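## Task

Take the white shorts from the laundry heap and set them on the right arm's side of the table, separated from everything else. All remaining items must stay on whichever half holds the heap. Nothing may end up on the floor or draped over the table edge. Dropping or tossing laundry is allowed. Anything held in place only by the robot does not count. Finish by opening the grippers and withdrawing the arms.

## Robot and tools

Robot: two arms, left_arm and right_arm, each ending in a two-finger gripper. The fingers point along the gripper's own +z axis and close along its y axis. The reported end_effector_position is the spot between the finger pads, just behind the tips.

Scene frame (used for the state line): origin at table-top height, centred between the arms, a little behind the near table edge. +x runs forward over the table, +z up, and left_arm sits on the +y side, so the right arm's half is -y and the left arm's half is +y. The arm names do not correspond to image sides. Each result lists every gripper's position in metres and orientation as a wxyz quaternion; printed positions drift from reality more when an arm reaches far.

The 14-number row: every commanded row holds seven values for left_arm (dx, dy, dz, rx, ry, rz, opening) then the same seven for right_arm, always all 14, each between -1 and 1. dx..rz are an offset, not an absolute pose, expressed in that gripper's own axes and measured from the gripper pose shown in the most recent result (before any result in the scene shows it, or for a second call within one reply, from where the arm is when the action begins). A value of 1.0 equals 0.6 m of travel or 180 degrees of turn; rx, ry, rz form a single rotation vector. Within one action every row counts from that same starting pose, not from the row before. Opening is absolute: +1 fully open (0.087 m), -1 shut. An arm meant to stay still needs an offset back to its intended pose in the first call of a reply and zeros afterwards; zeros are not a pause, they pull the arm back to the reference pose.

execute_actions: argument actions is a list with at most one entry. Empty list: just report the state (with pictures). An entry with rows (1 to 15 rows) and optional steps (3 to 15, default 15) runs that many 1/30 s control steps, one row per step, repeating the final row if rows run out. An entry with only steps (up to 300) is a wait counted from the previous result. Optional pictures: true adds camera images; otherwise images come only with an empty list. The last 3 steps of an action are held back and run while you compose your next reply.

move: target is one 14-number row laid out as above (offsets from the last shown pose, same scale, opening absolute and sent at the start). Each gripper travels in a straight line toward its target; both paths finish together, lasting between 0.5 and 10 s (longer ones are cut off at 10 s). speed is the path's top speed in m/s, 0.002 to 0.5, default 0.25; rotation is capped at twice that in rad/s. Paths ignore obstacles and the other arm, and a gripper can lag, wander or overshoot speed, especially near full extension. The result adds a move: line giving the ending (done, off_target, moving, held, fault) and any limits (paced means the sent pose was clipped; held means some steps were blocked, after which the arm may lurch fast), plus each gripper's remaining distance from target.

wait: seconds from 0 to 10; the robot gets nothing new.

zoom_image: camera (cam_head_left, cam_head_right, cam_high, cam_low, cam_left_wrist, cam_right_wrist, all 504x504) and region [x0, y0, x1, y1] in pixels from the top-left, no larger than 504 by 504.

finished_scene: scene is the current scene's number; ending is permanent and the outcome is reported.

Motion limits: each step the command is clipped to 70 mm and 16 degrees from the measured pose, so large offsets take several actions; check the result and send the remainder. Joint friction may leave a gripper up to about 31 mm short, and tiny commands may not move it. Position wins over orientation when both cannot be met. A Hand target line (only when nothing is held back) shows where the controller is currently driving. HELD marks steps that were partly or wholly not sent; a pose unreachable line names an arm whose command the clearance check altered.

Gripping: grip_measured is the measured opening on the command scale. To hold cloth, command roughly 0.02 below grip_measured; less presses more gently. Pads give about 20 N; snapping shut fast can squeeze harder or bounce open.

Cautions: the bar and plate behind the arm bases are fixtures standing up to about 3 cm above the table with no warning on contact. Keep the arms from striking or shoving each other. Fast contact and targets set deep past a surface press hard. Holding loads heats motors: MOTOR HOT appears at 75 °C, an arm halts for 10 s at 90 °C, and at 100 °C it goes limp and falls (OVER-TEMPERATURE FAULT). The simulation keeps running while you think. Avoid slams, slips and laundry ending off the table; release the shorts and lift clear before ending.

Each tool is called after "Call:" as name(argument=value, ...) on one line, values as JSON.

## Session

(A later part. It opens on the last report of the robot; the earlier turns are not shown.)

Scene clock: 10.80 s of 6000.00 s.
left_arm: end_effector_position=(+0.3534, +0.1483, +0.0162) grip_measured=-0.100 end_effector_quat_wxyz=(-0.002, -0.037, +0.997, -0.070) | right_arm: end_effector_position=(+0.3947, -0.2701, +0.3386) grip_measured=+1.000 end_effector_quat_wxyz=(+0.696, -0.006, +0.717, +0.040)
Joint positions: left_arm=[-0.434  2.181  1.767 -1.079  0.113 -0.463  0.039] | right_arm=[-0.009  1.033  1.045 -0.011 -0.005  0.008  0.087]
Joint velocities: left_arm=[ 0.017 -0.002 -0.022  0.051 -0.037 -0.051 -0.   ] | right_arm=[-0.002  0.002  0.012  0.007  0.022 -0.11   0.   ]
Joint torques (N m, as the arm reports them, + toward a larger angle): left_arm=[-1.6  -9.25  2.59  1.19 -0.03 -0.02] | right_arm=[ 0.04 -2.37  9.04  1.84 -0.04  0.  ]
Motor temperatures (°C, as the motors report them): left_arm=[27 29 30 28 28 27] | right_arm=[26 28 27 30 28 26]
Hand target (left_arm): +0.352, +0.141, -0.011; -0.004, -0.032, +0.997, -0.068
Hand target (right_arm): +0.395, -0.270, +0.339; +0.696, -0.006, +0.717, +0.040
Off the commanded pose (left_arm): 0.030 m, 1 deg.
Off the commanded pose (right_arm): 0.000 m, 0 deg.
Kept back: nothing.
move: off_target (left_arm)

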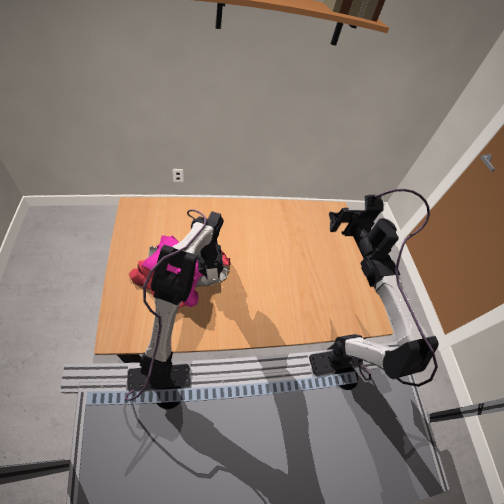

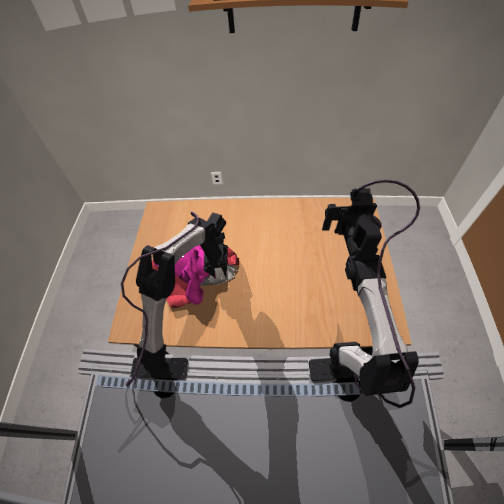

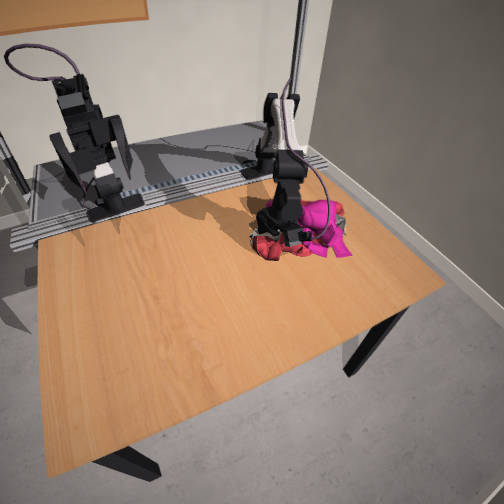

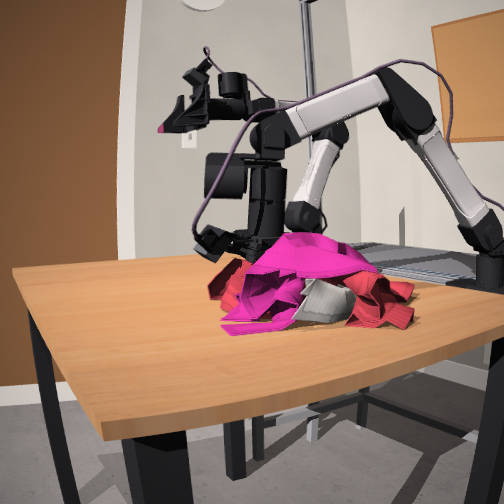

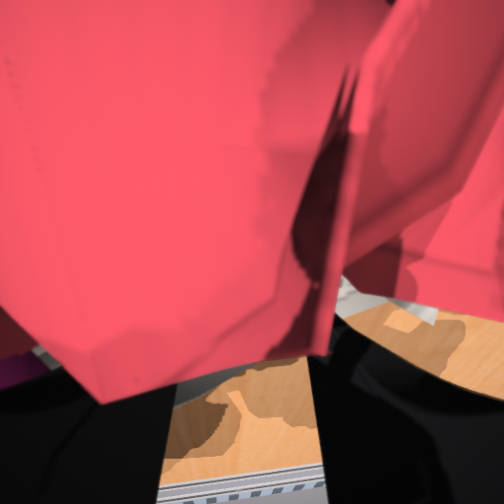

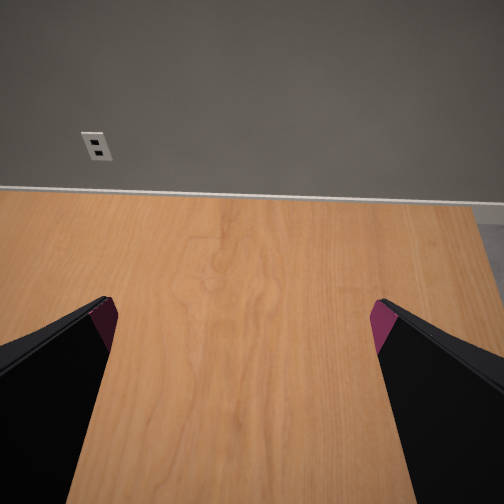

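In contact. Close while pressing.

Call:
move(target=[0,0,0.03,0,0,0,-1,0,0,0,0,0,0,1])

Call:
move(target=[0.08,-0.05,-0.2,0,0,0,-1,0,0,0,0,0,0,1], speed=0.15)

Scene clock: 11.73 s of 6000.00 s.
left_arm: end_effector_position=(+0.3586, +0.1462, +0.0148) grip_measured=-1.000 end_effector_quat_wxyz=(+0.009, -0.037, +0.997, -0.074) | right_arm: end_effector_position=(+0.3947, -0.2701, +0.3386) grip_measured=+1.000 end_effector_quat_wxyz=(+0.696, -0.006, +0.717, +0.040)
Joint positions: left_arm=[-0.434  2.181  1.763 -1.052  0.113 -0.463  0.   ] | right_arm=[-0.009  1.033  1.045 -0.011 -0.005  0.008  0.087]
Joint velocities: left_arm=[-0.002 -0.002 -0.007 -0.051 -0.007 -0.051  0.   ] | right_arm=[-0.002 -0.007 -0.007  0.095  0.037  0.007  0.   ]
Joint torques (N m, as the arm reports them, + toward a larger angle): left_arm=[ -0.57 -10.7    3.8    0.72   0.02  -0.02] | right_arm=[ 0.13 -2.31  9.1   1.84 -0.05 -0.01]
Motor temperatures (°C, as the motors report them): left_arm=[27 29 30 28 28 27] | right_arm=[26 28 27 30 28 26]
Hand target (left_arm): +0.353, +0.146, -0.001; -0.002, -0.037, +0.997, -0.070
Hand target (right_arm): +0.395, -0.270, +0.339; +0.696, -0.006, +0.717, +0.040
Off the commanded pose (left_arm): 0.017 m, 1 deg.
Off the commanded pose (right_arm): 0.000 m, 0 deg.
Kept back: nothing.
move: off_target (left_arm)

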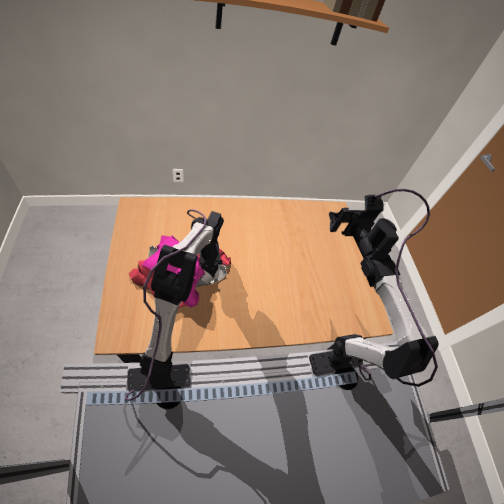

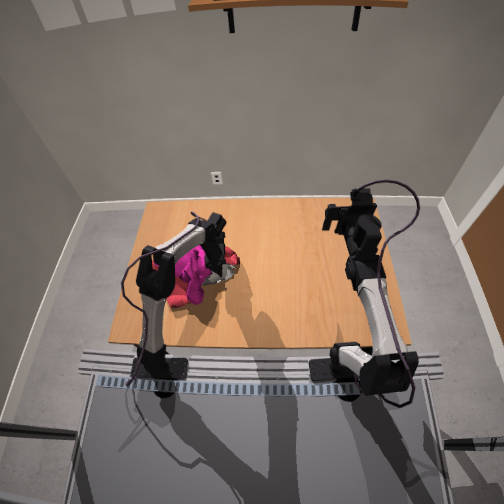

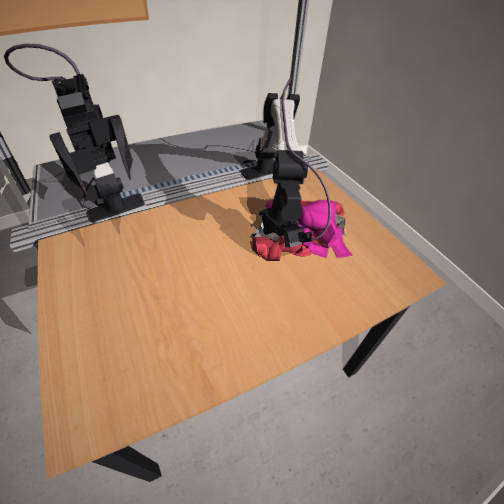

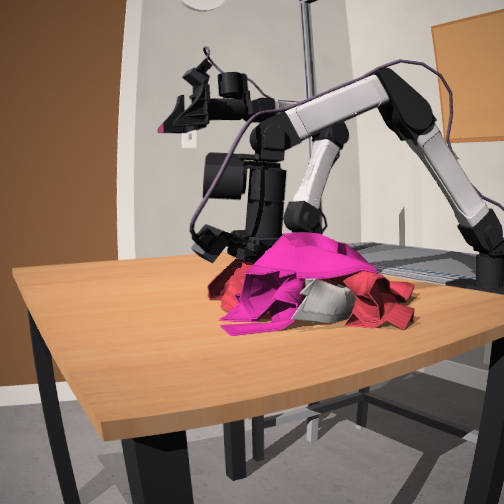

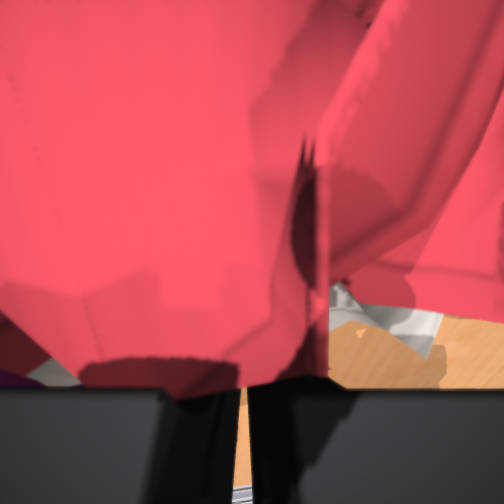

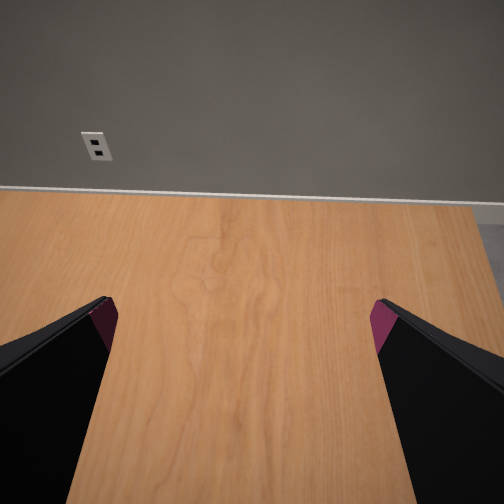

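Scene clock: 13.23 s of 6000.00 s.
left_arm: end_effector_position=(+0.3084, +0.1358, +0.1282) grip_measured=-1.000 end_effector_quat_wxyz=(+0.002, -0.039, +0.997, -0.073) | right_arm: end_effector_position=(+0.3947, -0.2701, +0.3386) grip_measured=+1.000 end_effector_quat_wxyz=(+0.696, -0.006, +0.717, +0.040)
Joint positions: left_arm=[-0.511  1.999  1.931 -1.407  0.109 -0.543  0.   ] | right_arm=[-0.009  1.033  1.045 -0.011 -0.005  0.008  0.087]
Joint velocities: left_arm=[ 0.002  0.007 -0.022 -0.007 -0.066  0.007  0.   ] | right_arm=[-0.007 -0.007 -0.012 -0.022 -0.037  0.007  0.   ]
Joint torques (N m, as the arm reports them, + toward a larger angle): left_arm=[ -0.6  -11.57   8.34   0.36  -0.01  -0.05] | right_arm=[ 0.13 -2.37  9.07  1.84 -0.06  0.  ]
Motor temperatures (°C, as the motors report them): left_arm=[27 30 30 28 28 27] | right_arm=[26 28 27 30 28 26]
Hand target (left_arm): +0.308, +0.134, +0.136; +0.010, -0.037, +0.997, -0.074
Hand target (right_arm): +0.395, -0.270, +0.339; +0.696, -0.006, +0.717, +0.040
Off the commanded pose (left_arm): 0.010 m, 1 deg.
Off the commanded pose (right_arm): 0.000 m, 0 deg.
Kept back: nothing.
move: done

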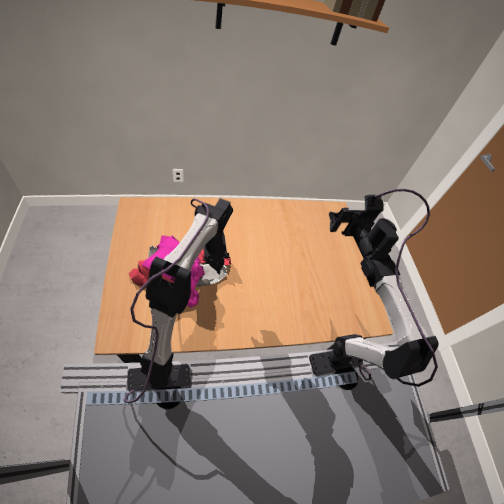

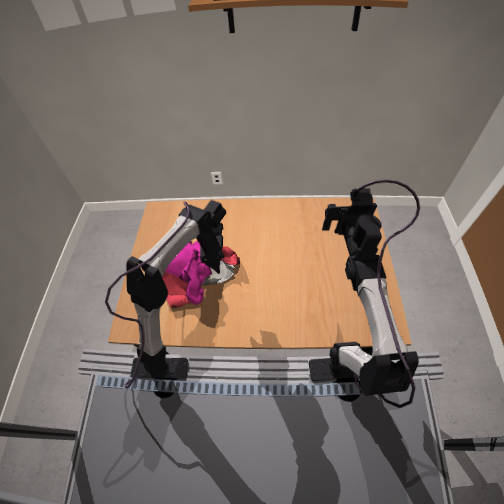

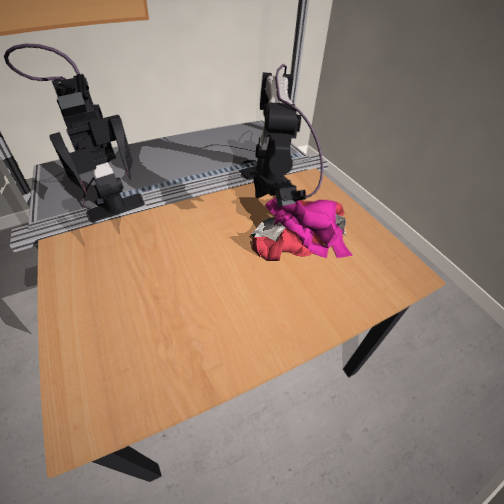

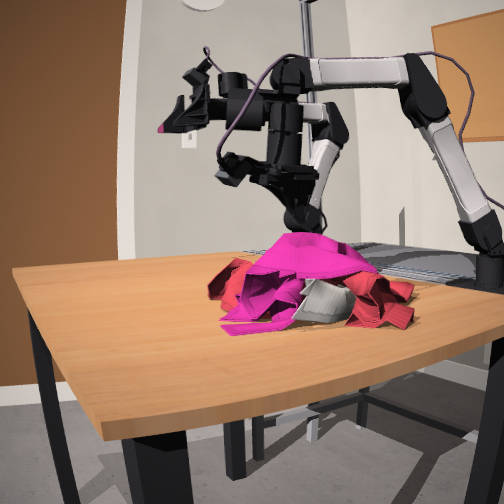

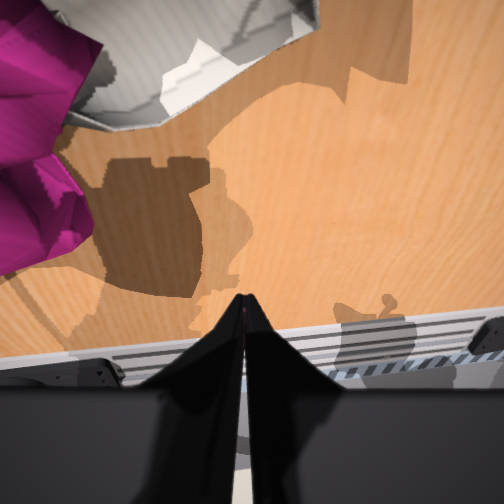

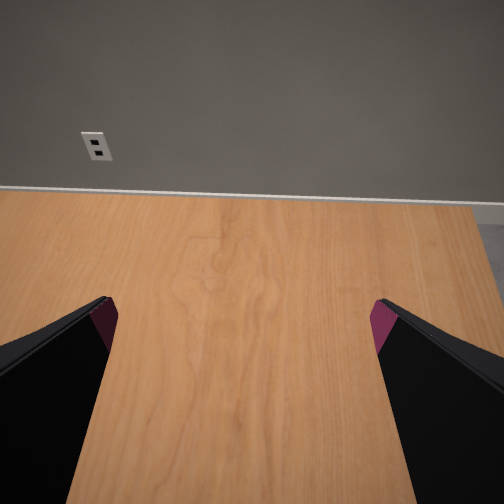

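Call:
move(target=[-0.055,0.038,0.125,-0.04,0.023,0.33,0.1,0,0,0,0,0,0,1], speed=0.35)

Call:
move(target=[0,0,0.1,0,0,0,0.1,0,0,0,0,0,0,1], speed=0.1)

Scene clock: 15.63 s of 6000.00 s.
left_arm: end_effector_position=(+0.3459, +0.1499, +0.0583) grip_measured=+0.100 end_effector_quat_wxyz=(+0.011, +0.454, +0.891, -0.006) | right_arm: end_effector_position=(+0.3947, -0.2701, +0.3386) grip_measured=+1.000 end_effector_quat_wxyz=(+0.696, -0.006, +0.717, +0.040)
Joint positions: left_arm=[-0.581  2.176  1.935 -1.288 -0.007  0.41   0.048] | right_arm=[-0.009  1.033  1.045 -0.011 -0.005  0.008  0.087]
Joint velocities: left_arm=[ 0.012 -0.012  0.012  0.022 -0.007 -0.022  0.001] | right_arm=[-0.007  0.007 -0.007  0.051 -0.022 -0.037  0.   ]
Joint torques (N m, as the arm reports them, + toward a larger angle): left_arm=[ -0.95 -12.02   5.07   0.41  -0.03   0.11] | right_arm=[ 0.14 -2.36  9.1   1.84 -0.05  0.  ]
Motor temperatures (°C, as the motors report them): left_arm=[27 31 30 28 28 27] | right_arm=[26 28 28 30 28 26]
Hand target (left_arm): +0.342, +0.149, +0.052; +0.002, +0.462, +0.887, -0.003
Hand target (right_arm): +0.395, -0.270, +0.339; +0.696, -0.006, +0.717, +0.040
Off the commanded pose (left_arm): 0.009 m, 2 deg.
Off the commanded pose (right_arm): 0.000 m, 0 deg.
Kept back: nothing.
move: done

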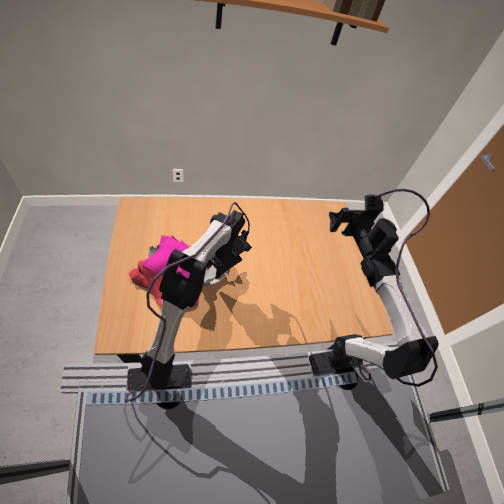

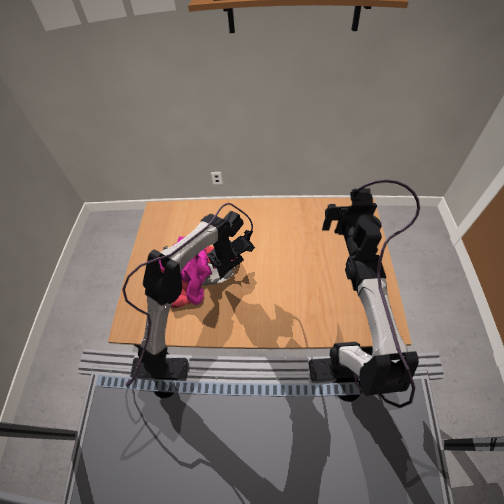

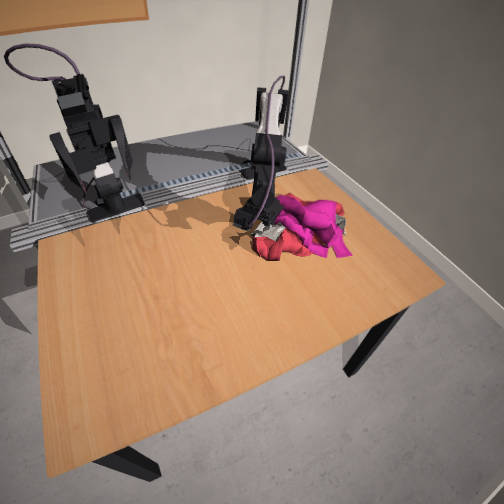

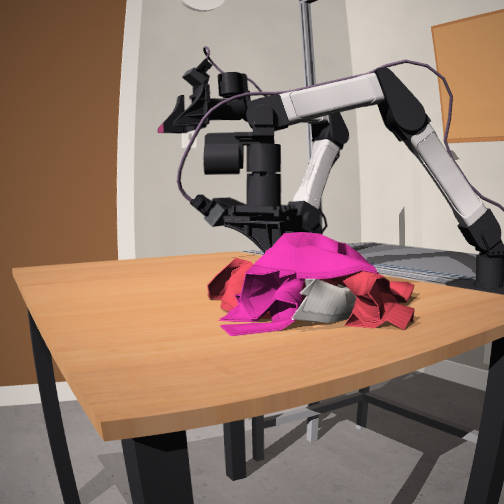

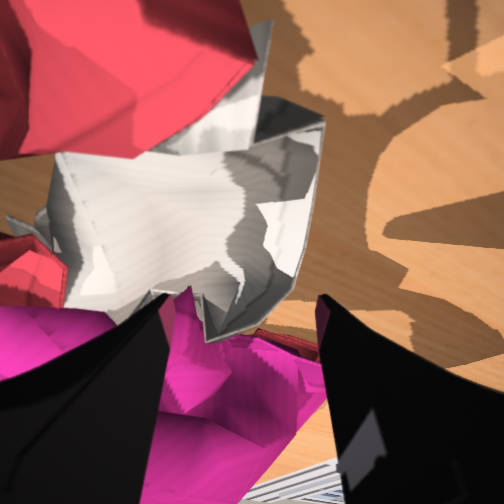

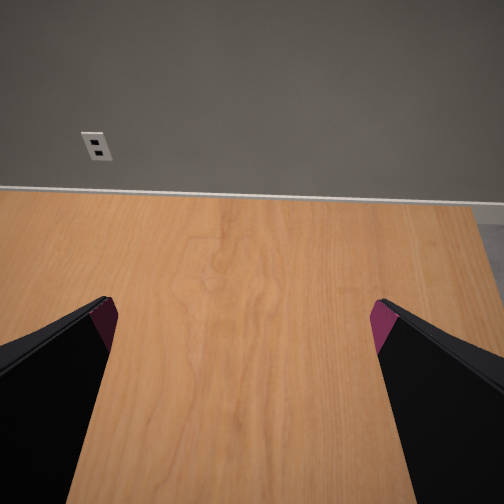

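Scene clock: 16.50 s of 6000.00 s.
left_arm: end_effector_position=(+0.3467, +0.1499, +0.0153) grip_measured=+0.100 end_effector_quat_wxyz=(+0.011, +0.454, +0.891, -0.003) | right_arm: end_effector_position=(+0.3947, -0.2701, +0.3386) grip_measured=+1.000 end_effector_quat_wxyz=(+0.696, -0.006, +0.717, +0.040)
Joint positions: left_arm=[-0.581  2.197  1.798 -1.129 -0.014  0.41   0.048] | right_arm=[-0.009  1.033  1.045 -0.011 -0.005  0.008  0.087]
Joint velocities: left_arm=[-0.007  0.002  0.012  0.081 -0.007 -0.022 -0.   ] | right_arm=[-0.017 -0.007 -0.002  0.125 -0.022 -0.007  0.   ]
Joint torques (N m, as the arm reports them, + toward a larger angle): left_arm=[ -0.1  -10.69   3.67   0.84   0.11   0.02] | right_arm=[ 0.12 -2.35  9.11  1.84 -0.05 -0.01]
Motor temperatures (°C, as the motors report them): left_arm=[27 31 30 28 28 27] | right_arm=[26 28 28 31 28 26]
Hand target (left_arm): +0.347, +0.148, -0.001; +0.010, +0.454, +0.891, -0.006
Hand target (right_arm): +0.395, -0.270, +0.339; +0.696, -0.006, +0.717, +0.040
Off the commanded pose (left_arm): 0.017 m, 0 deg.
Off the commanded pose (right_arm): 0.000 m, 0 deg.
Kept back: nothing.
move: off_target (left_arm)

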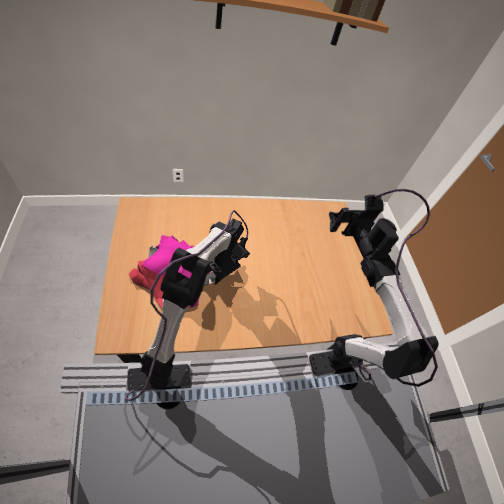

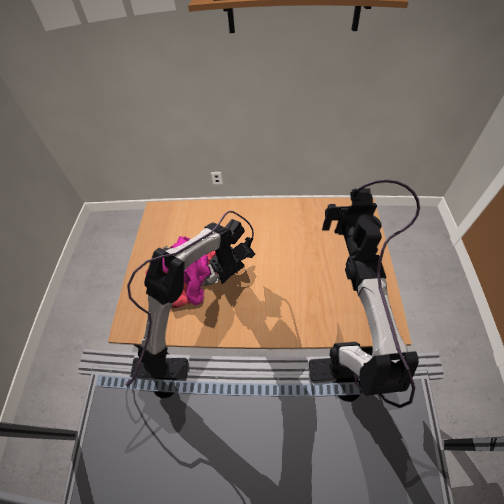

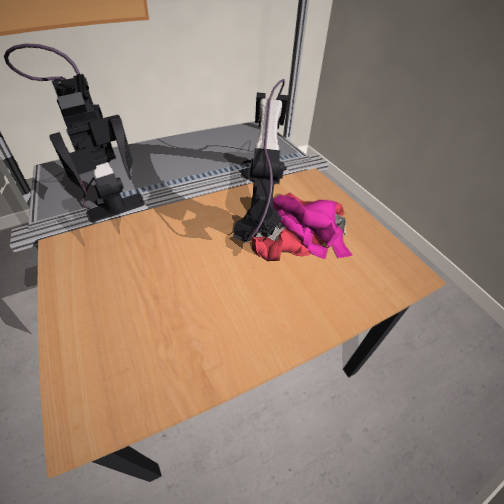

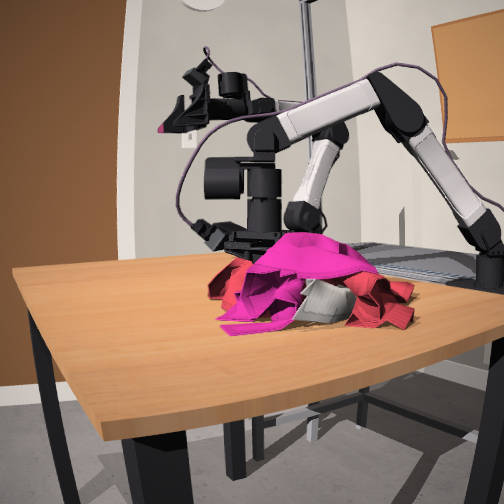

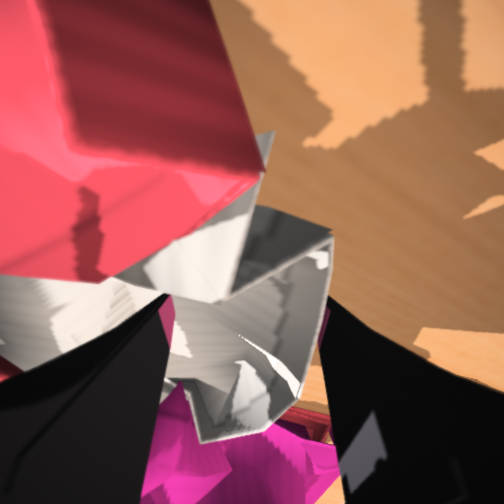

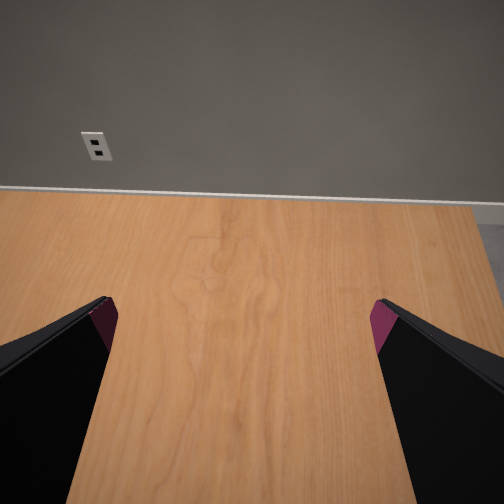

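Call:
move(target=[0,0,0.02,0,0,0,-1,0,0,0,0,0,0,1])

Call:
move(target=[-0.05,-0.1,-0.22,0,0,0,-1,0,0,0,0,0,0,1], speed=0.15)

Scene clock: 17.43 s of 6000.00 s.
left_arm: end_effector_position=(+0.3496, +0.1525, +0.0168) grip_measured=-0.998 end_effector_quat_wxyz=(+0.015, +0.453, +0.891, +0.006) | right_arm: end_effector_position=(+0.3947, -0.2701, +0.3386) grip_measured=+1.000 end_effector_quat_wxyz=(+0.696, -0.006, +0.717, +0.040)
Joint positions: left_arm=[-0.58   2.194  1.798 -1.125 -0.032  0.41   0.   ] | right_arm=[-0.009  1.033  1.045 -0.011 -0.005  0.008  0.087]
Joint velocities: left_arm=[ 0.007 -0.002 -0.002  0.007 -0.066 -0.081 -0.001] | right_arm=[ 0.007 -0.012  0.002 -0.081  0.022 -0.022  0.   ]
Joint torques (N m, as the arm reports them, + toward a larger angle): left_arm=[ -0.13 -11.14   4.14   0.72   0.21   0.03] | right_arm=[ 0.1  -2.37  9.05  1.85 -0.04 -0.01]
Motor temperatures (°C, as the motors report them): left_arm=[27 31 30 28 28 27] | right_arm=[26 28 28 31 28 26]
Hand target (left_arm): +0.347, +0.150, +0.004; +0.010, +0.454, +0.891, -0.003
Hand target (right_arm): +0.395, -0.270, +0.339; +0.696, -0.006, +0.717, +0.040
Off the commanded pose (left_arm): 0.014 m, 1 deg.
Off the commanded pose (right_arm): 0.000 m, 0 deg.
Kept back: nothing.
move: off_target (left_arm)

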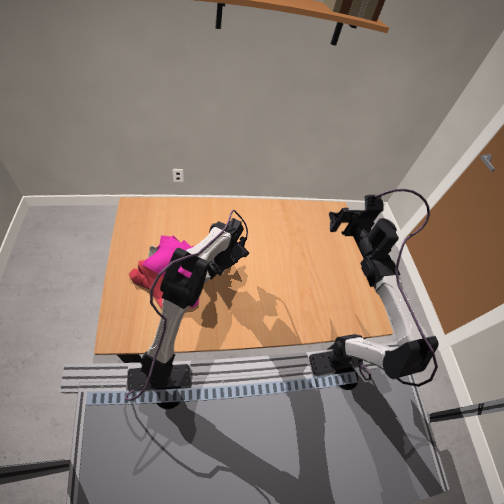

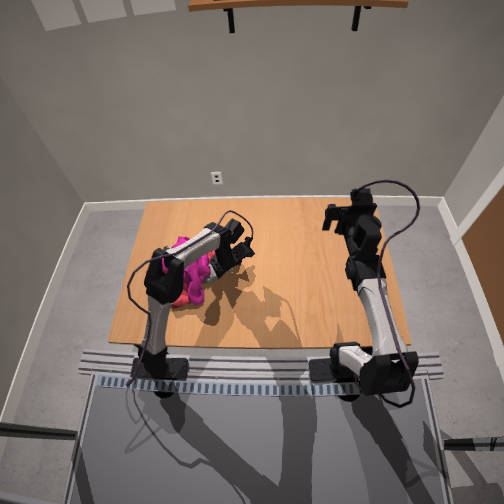

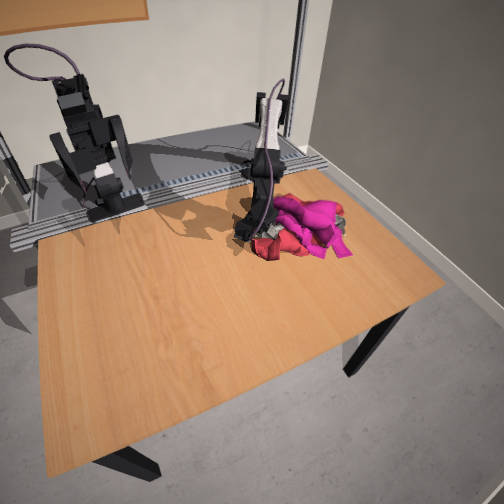

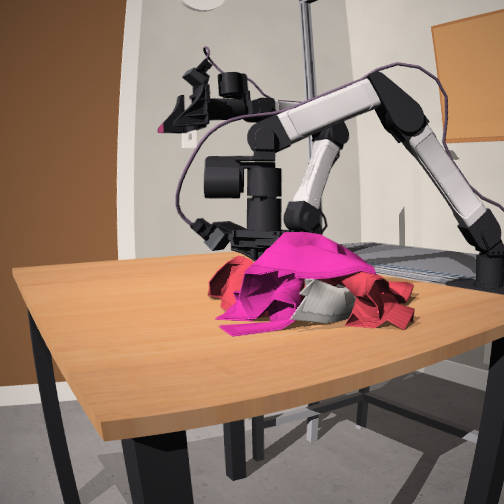

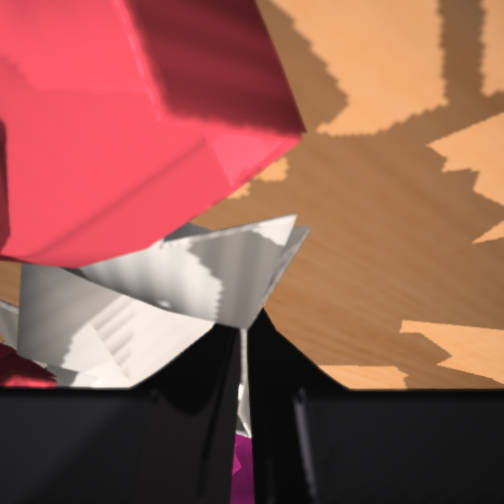

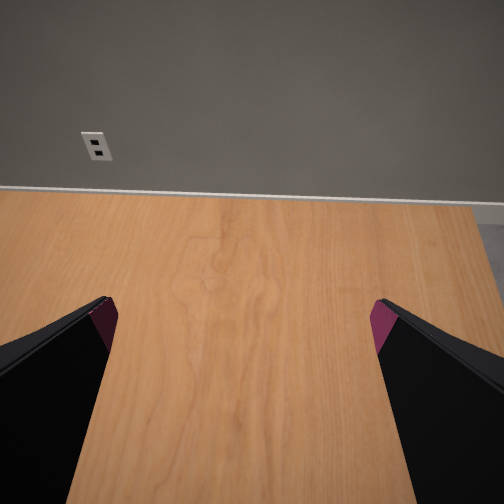

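Scene clock: 18.93 s of 6000.00 s.
left_arm: end_effector_position=(+0.3143, +0.0983, +0.1377) grip_measured=-1.000 end_effector_quat_wxyz=(+0.036, +0.454, +0.890, +0.002) | right_arm: end_effector_position=(+0.3947, -0.2701, +0.3386) grip_measured=+1.000 end_effector_quat_wxyz=(+0.696, -0.006, +0.717, +0.040)
Joint positions: left_arm=[-0.739  2.194  2.283 -1.573 -0.041  0.256  0.   ] | right_arm=[-0.009  1.033  1.045 -0.011 -0.005  0.008  0.087]
Joint velocities: left_arm=[-0.017  0.002  0.007  0.007 -0.007 -0.022 -0.   ] | right_arm=[-0.007 -0.002 -0.017  0.037 -0.125 -0.051  0.   ]
Joint torques (N m, as the arm reports them, + toward a larger angle): left_arm=[ -0.67 -13.49   8.5    0.31  -0.08   0.01] | right_arm=[ 0.14 -2.37  9.1   1.83 -0.04 -0.01]
Motor temperatures (°C, as the motors report them): left_arm=[27 32 30 28 28 27] | right_arm=[26 28 28 31 28 26]
Hand target (left_arm): +0.312, +0.097, +0.147; +0.046, +0.454, +0.890, +0.001
Hand target (right_arm): +0.395, -0.270, +0.339; +0.696, -0.006, +0.717, +0.040
Off the commanded pose (left_arm): 0.011 m, 2 deg.
Off the commanded pose (right_arm): 0.000 m, 0 deg.
joint sent to its limit (left arm) — the command would take joint 4 (wrist pitch) past its lower limit, so that joint was sent only as far as its limit.
Kept back: nothing.
move: off_target (left_arm)

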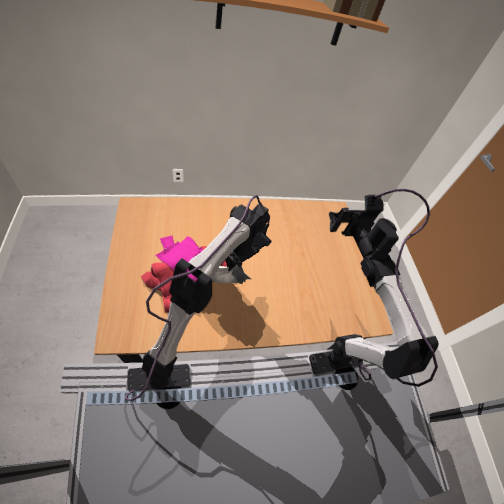

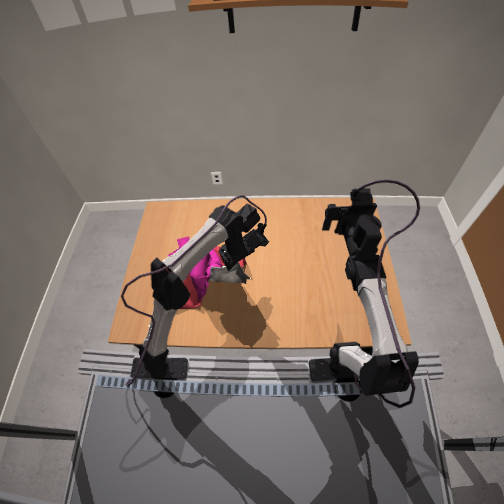

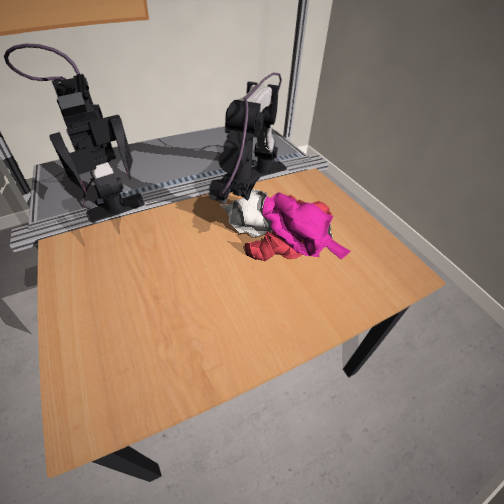

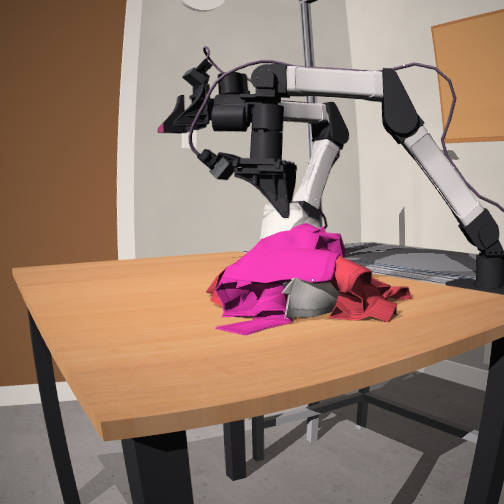

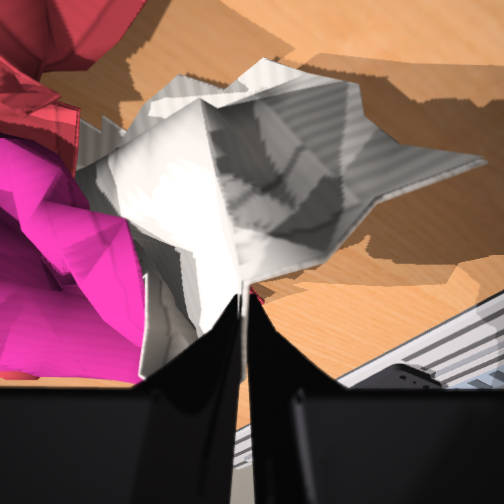

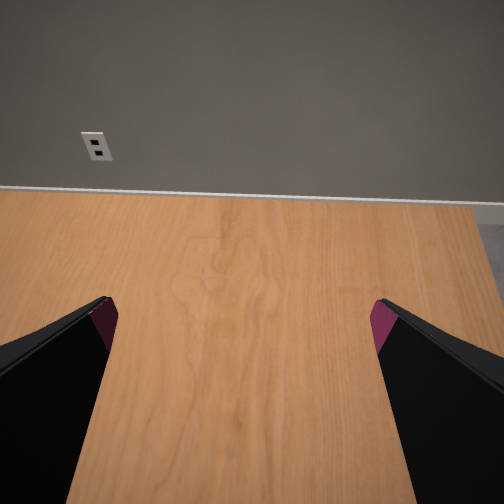

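Call:
move(target=[0.11,0.12,-0.45,0,-0.2,0,-1,0,-0.2,-0.25,0,0,0,1], speed=0.2)

Scene clock: 21.43 s of 6000.00 s.
left_arm: end_effector_position=(+0.3164, +0.2001, +0.3910) grip_measured=-1.000 end_effector_quat_wxyz=(+0.413, +0.398, +0.807, -0.139) | right_arm: end_effector_position=(+0.2555, -0.3953, +0.3467) grip_measured=+1.000 end_effector_quat_wxyz=(+0.700, -0.013, +0.714, +0.031)
Joint positions: left_arm=[-0.322  1.737  2.606 -1.584  0.384  0.477  0.   ] | right_arm=[-1.127  0.755  0.981 -0.199 -1.119  0.008  0.087]
Joint velocities: left_arm=[ 0.012  0.002 -0.012  0.007  0.081 -0.051 -0.001] | right_arm=[-0.012 -0.032 -0.002  0.022 -0.081 -0.051  0.   ]
Joint torques (N m, as the arm reports them, + toward a larger angle): left_arm=[ 0.6  -6.76  6.16  1.38  0.32  0.07] | right_arm=[-0.65  0.38  6.01  1.44 -0.15 -0.01]
Motor temperatures (°C, as the motors report them): left_arm=[27 32 31 28 28 27] | right_arm=[26 29 28 31 28 26]
Hand target (left_arm): +0.314, +0.202, +0.399; +0.425, +0.398, +0.801, -0.139
Hand target (right_arm): +0.255, -0.395, +0.337; +0.695, -0.007, +0.717, +0.040
Off the commanded pose (left_arm): 0.015 m, 13 deg.
Off the commanded pose (right_arm): 0.011 m, 2 deg.
joint sent to its limit (left arm) — the command would take joint 4 (wrist pitch) past its lower limit, so that joint was sent only as far as its limit.
Kept back: nothing.
move: off_target (left_arm, right_arm)

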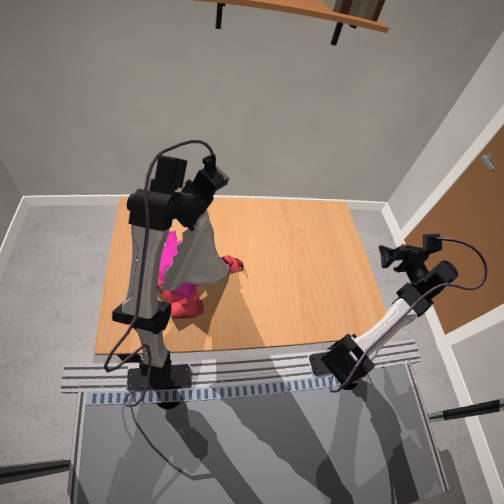

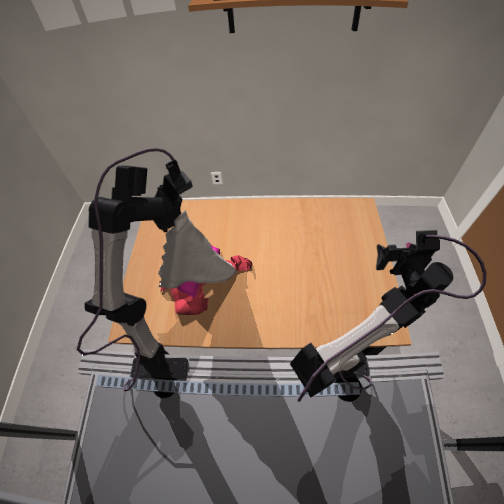

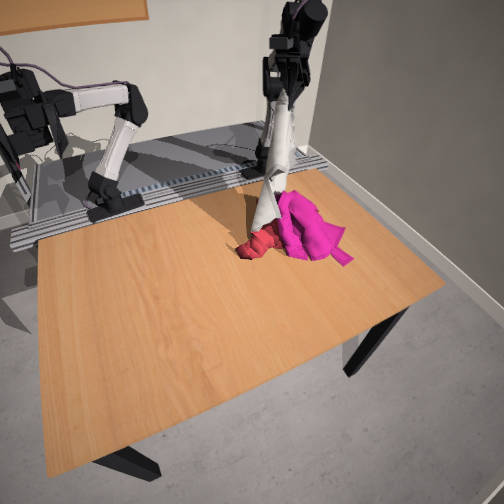

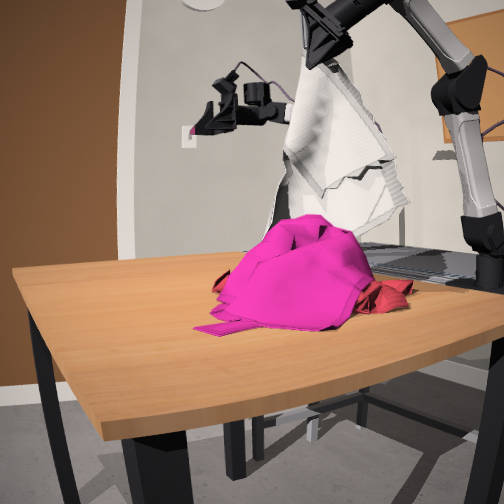

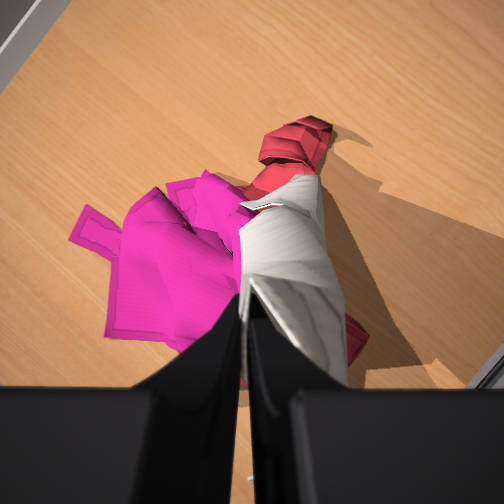

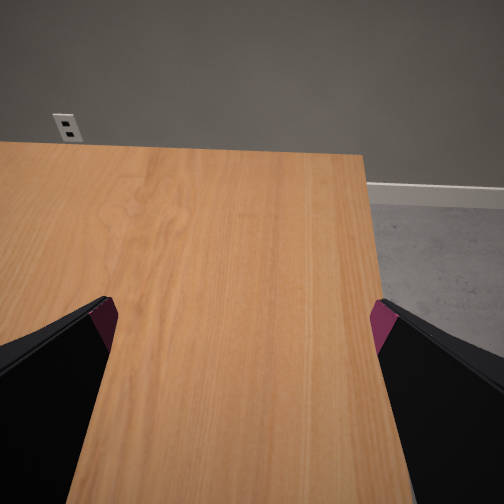

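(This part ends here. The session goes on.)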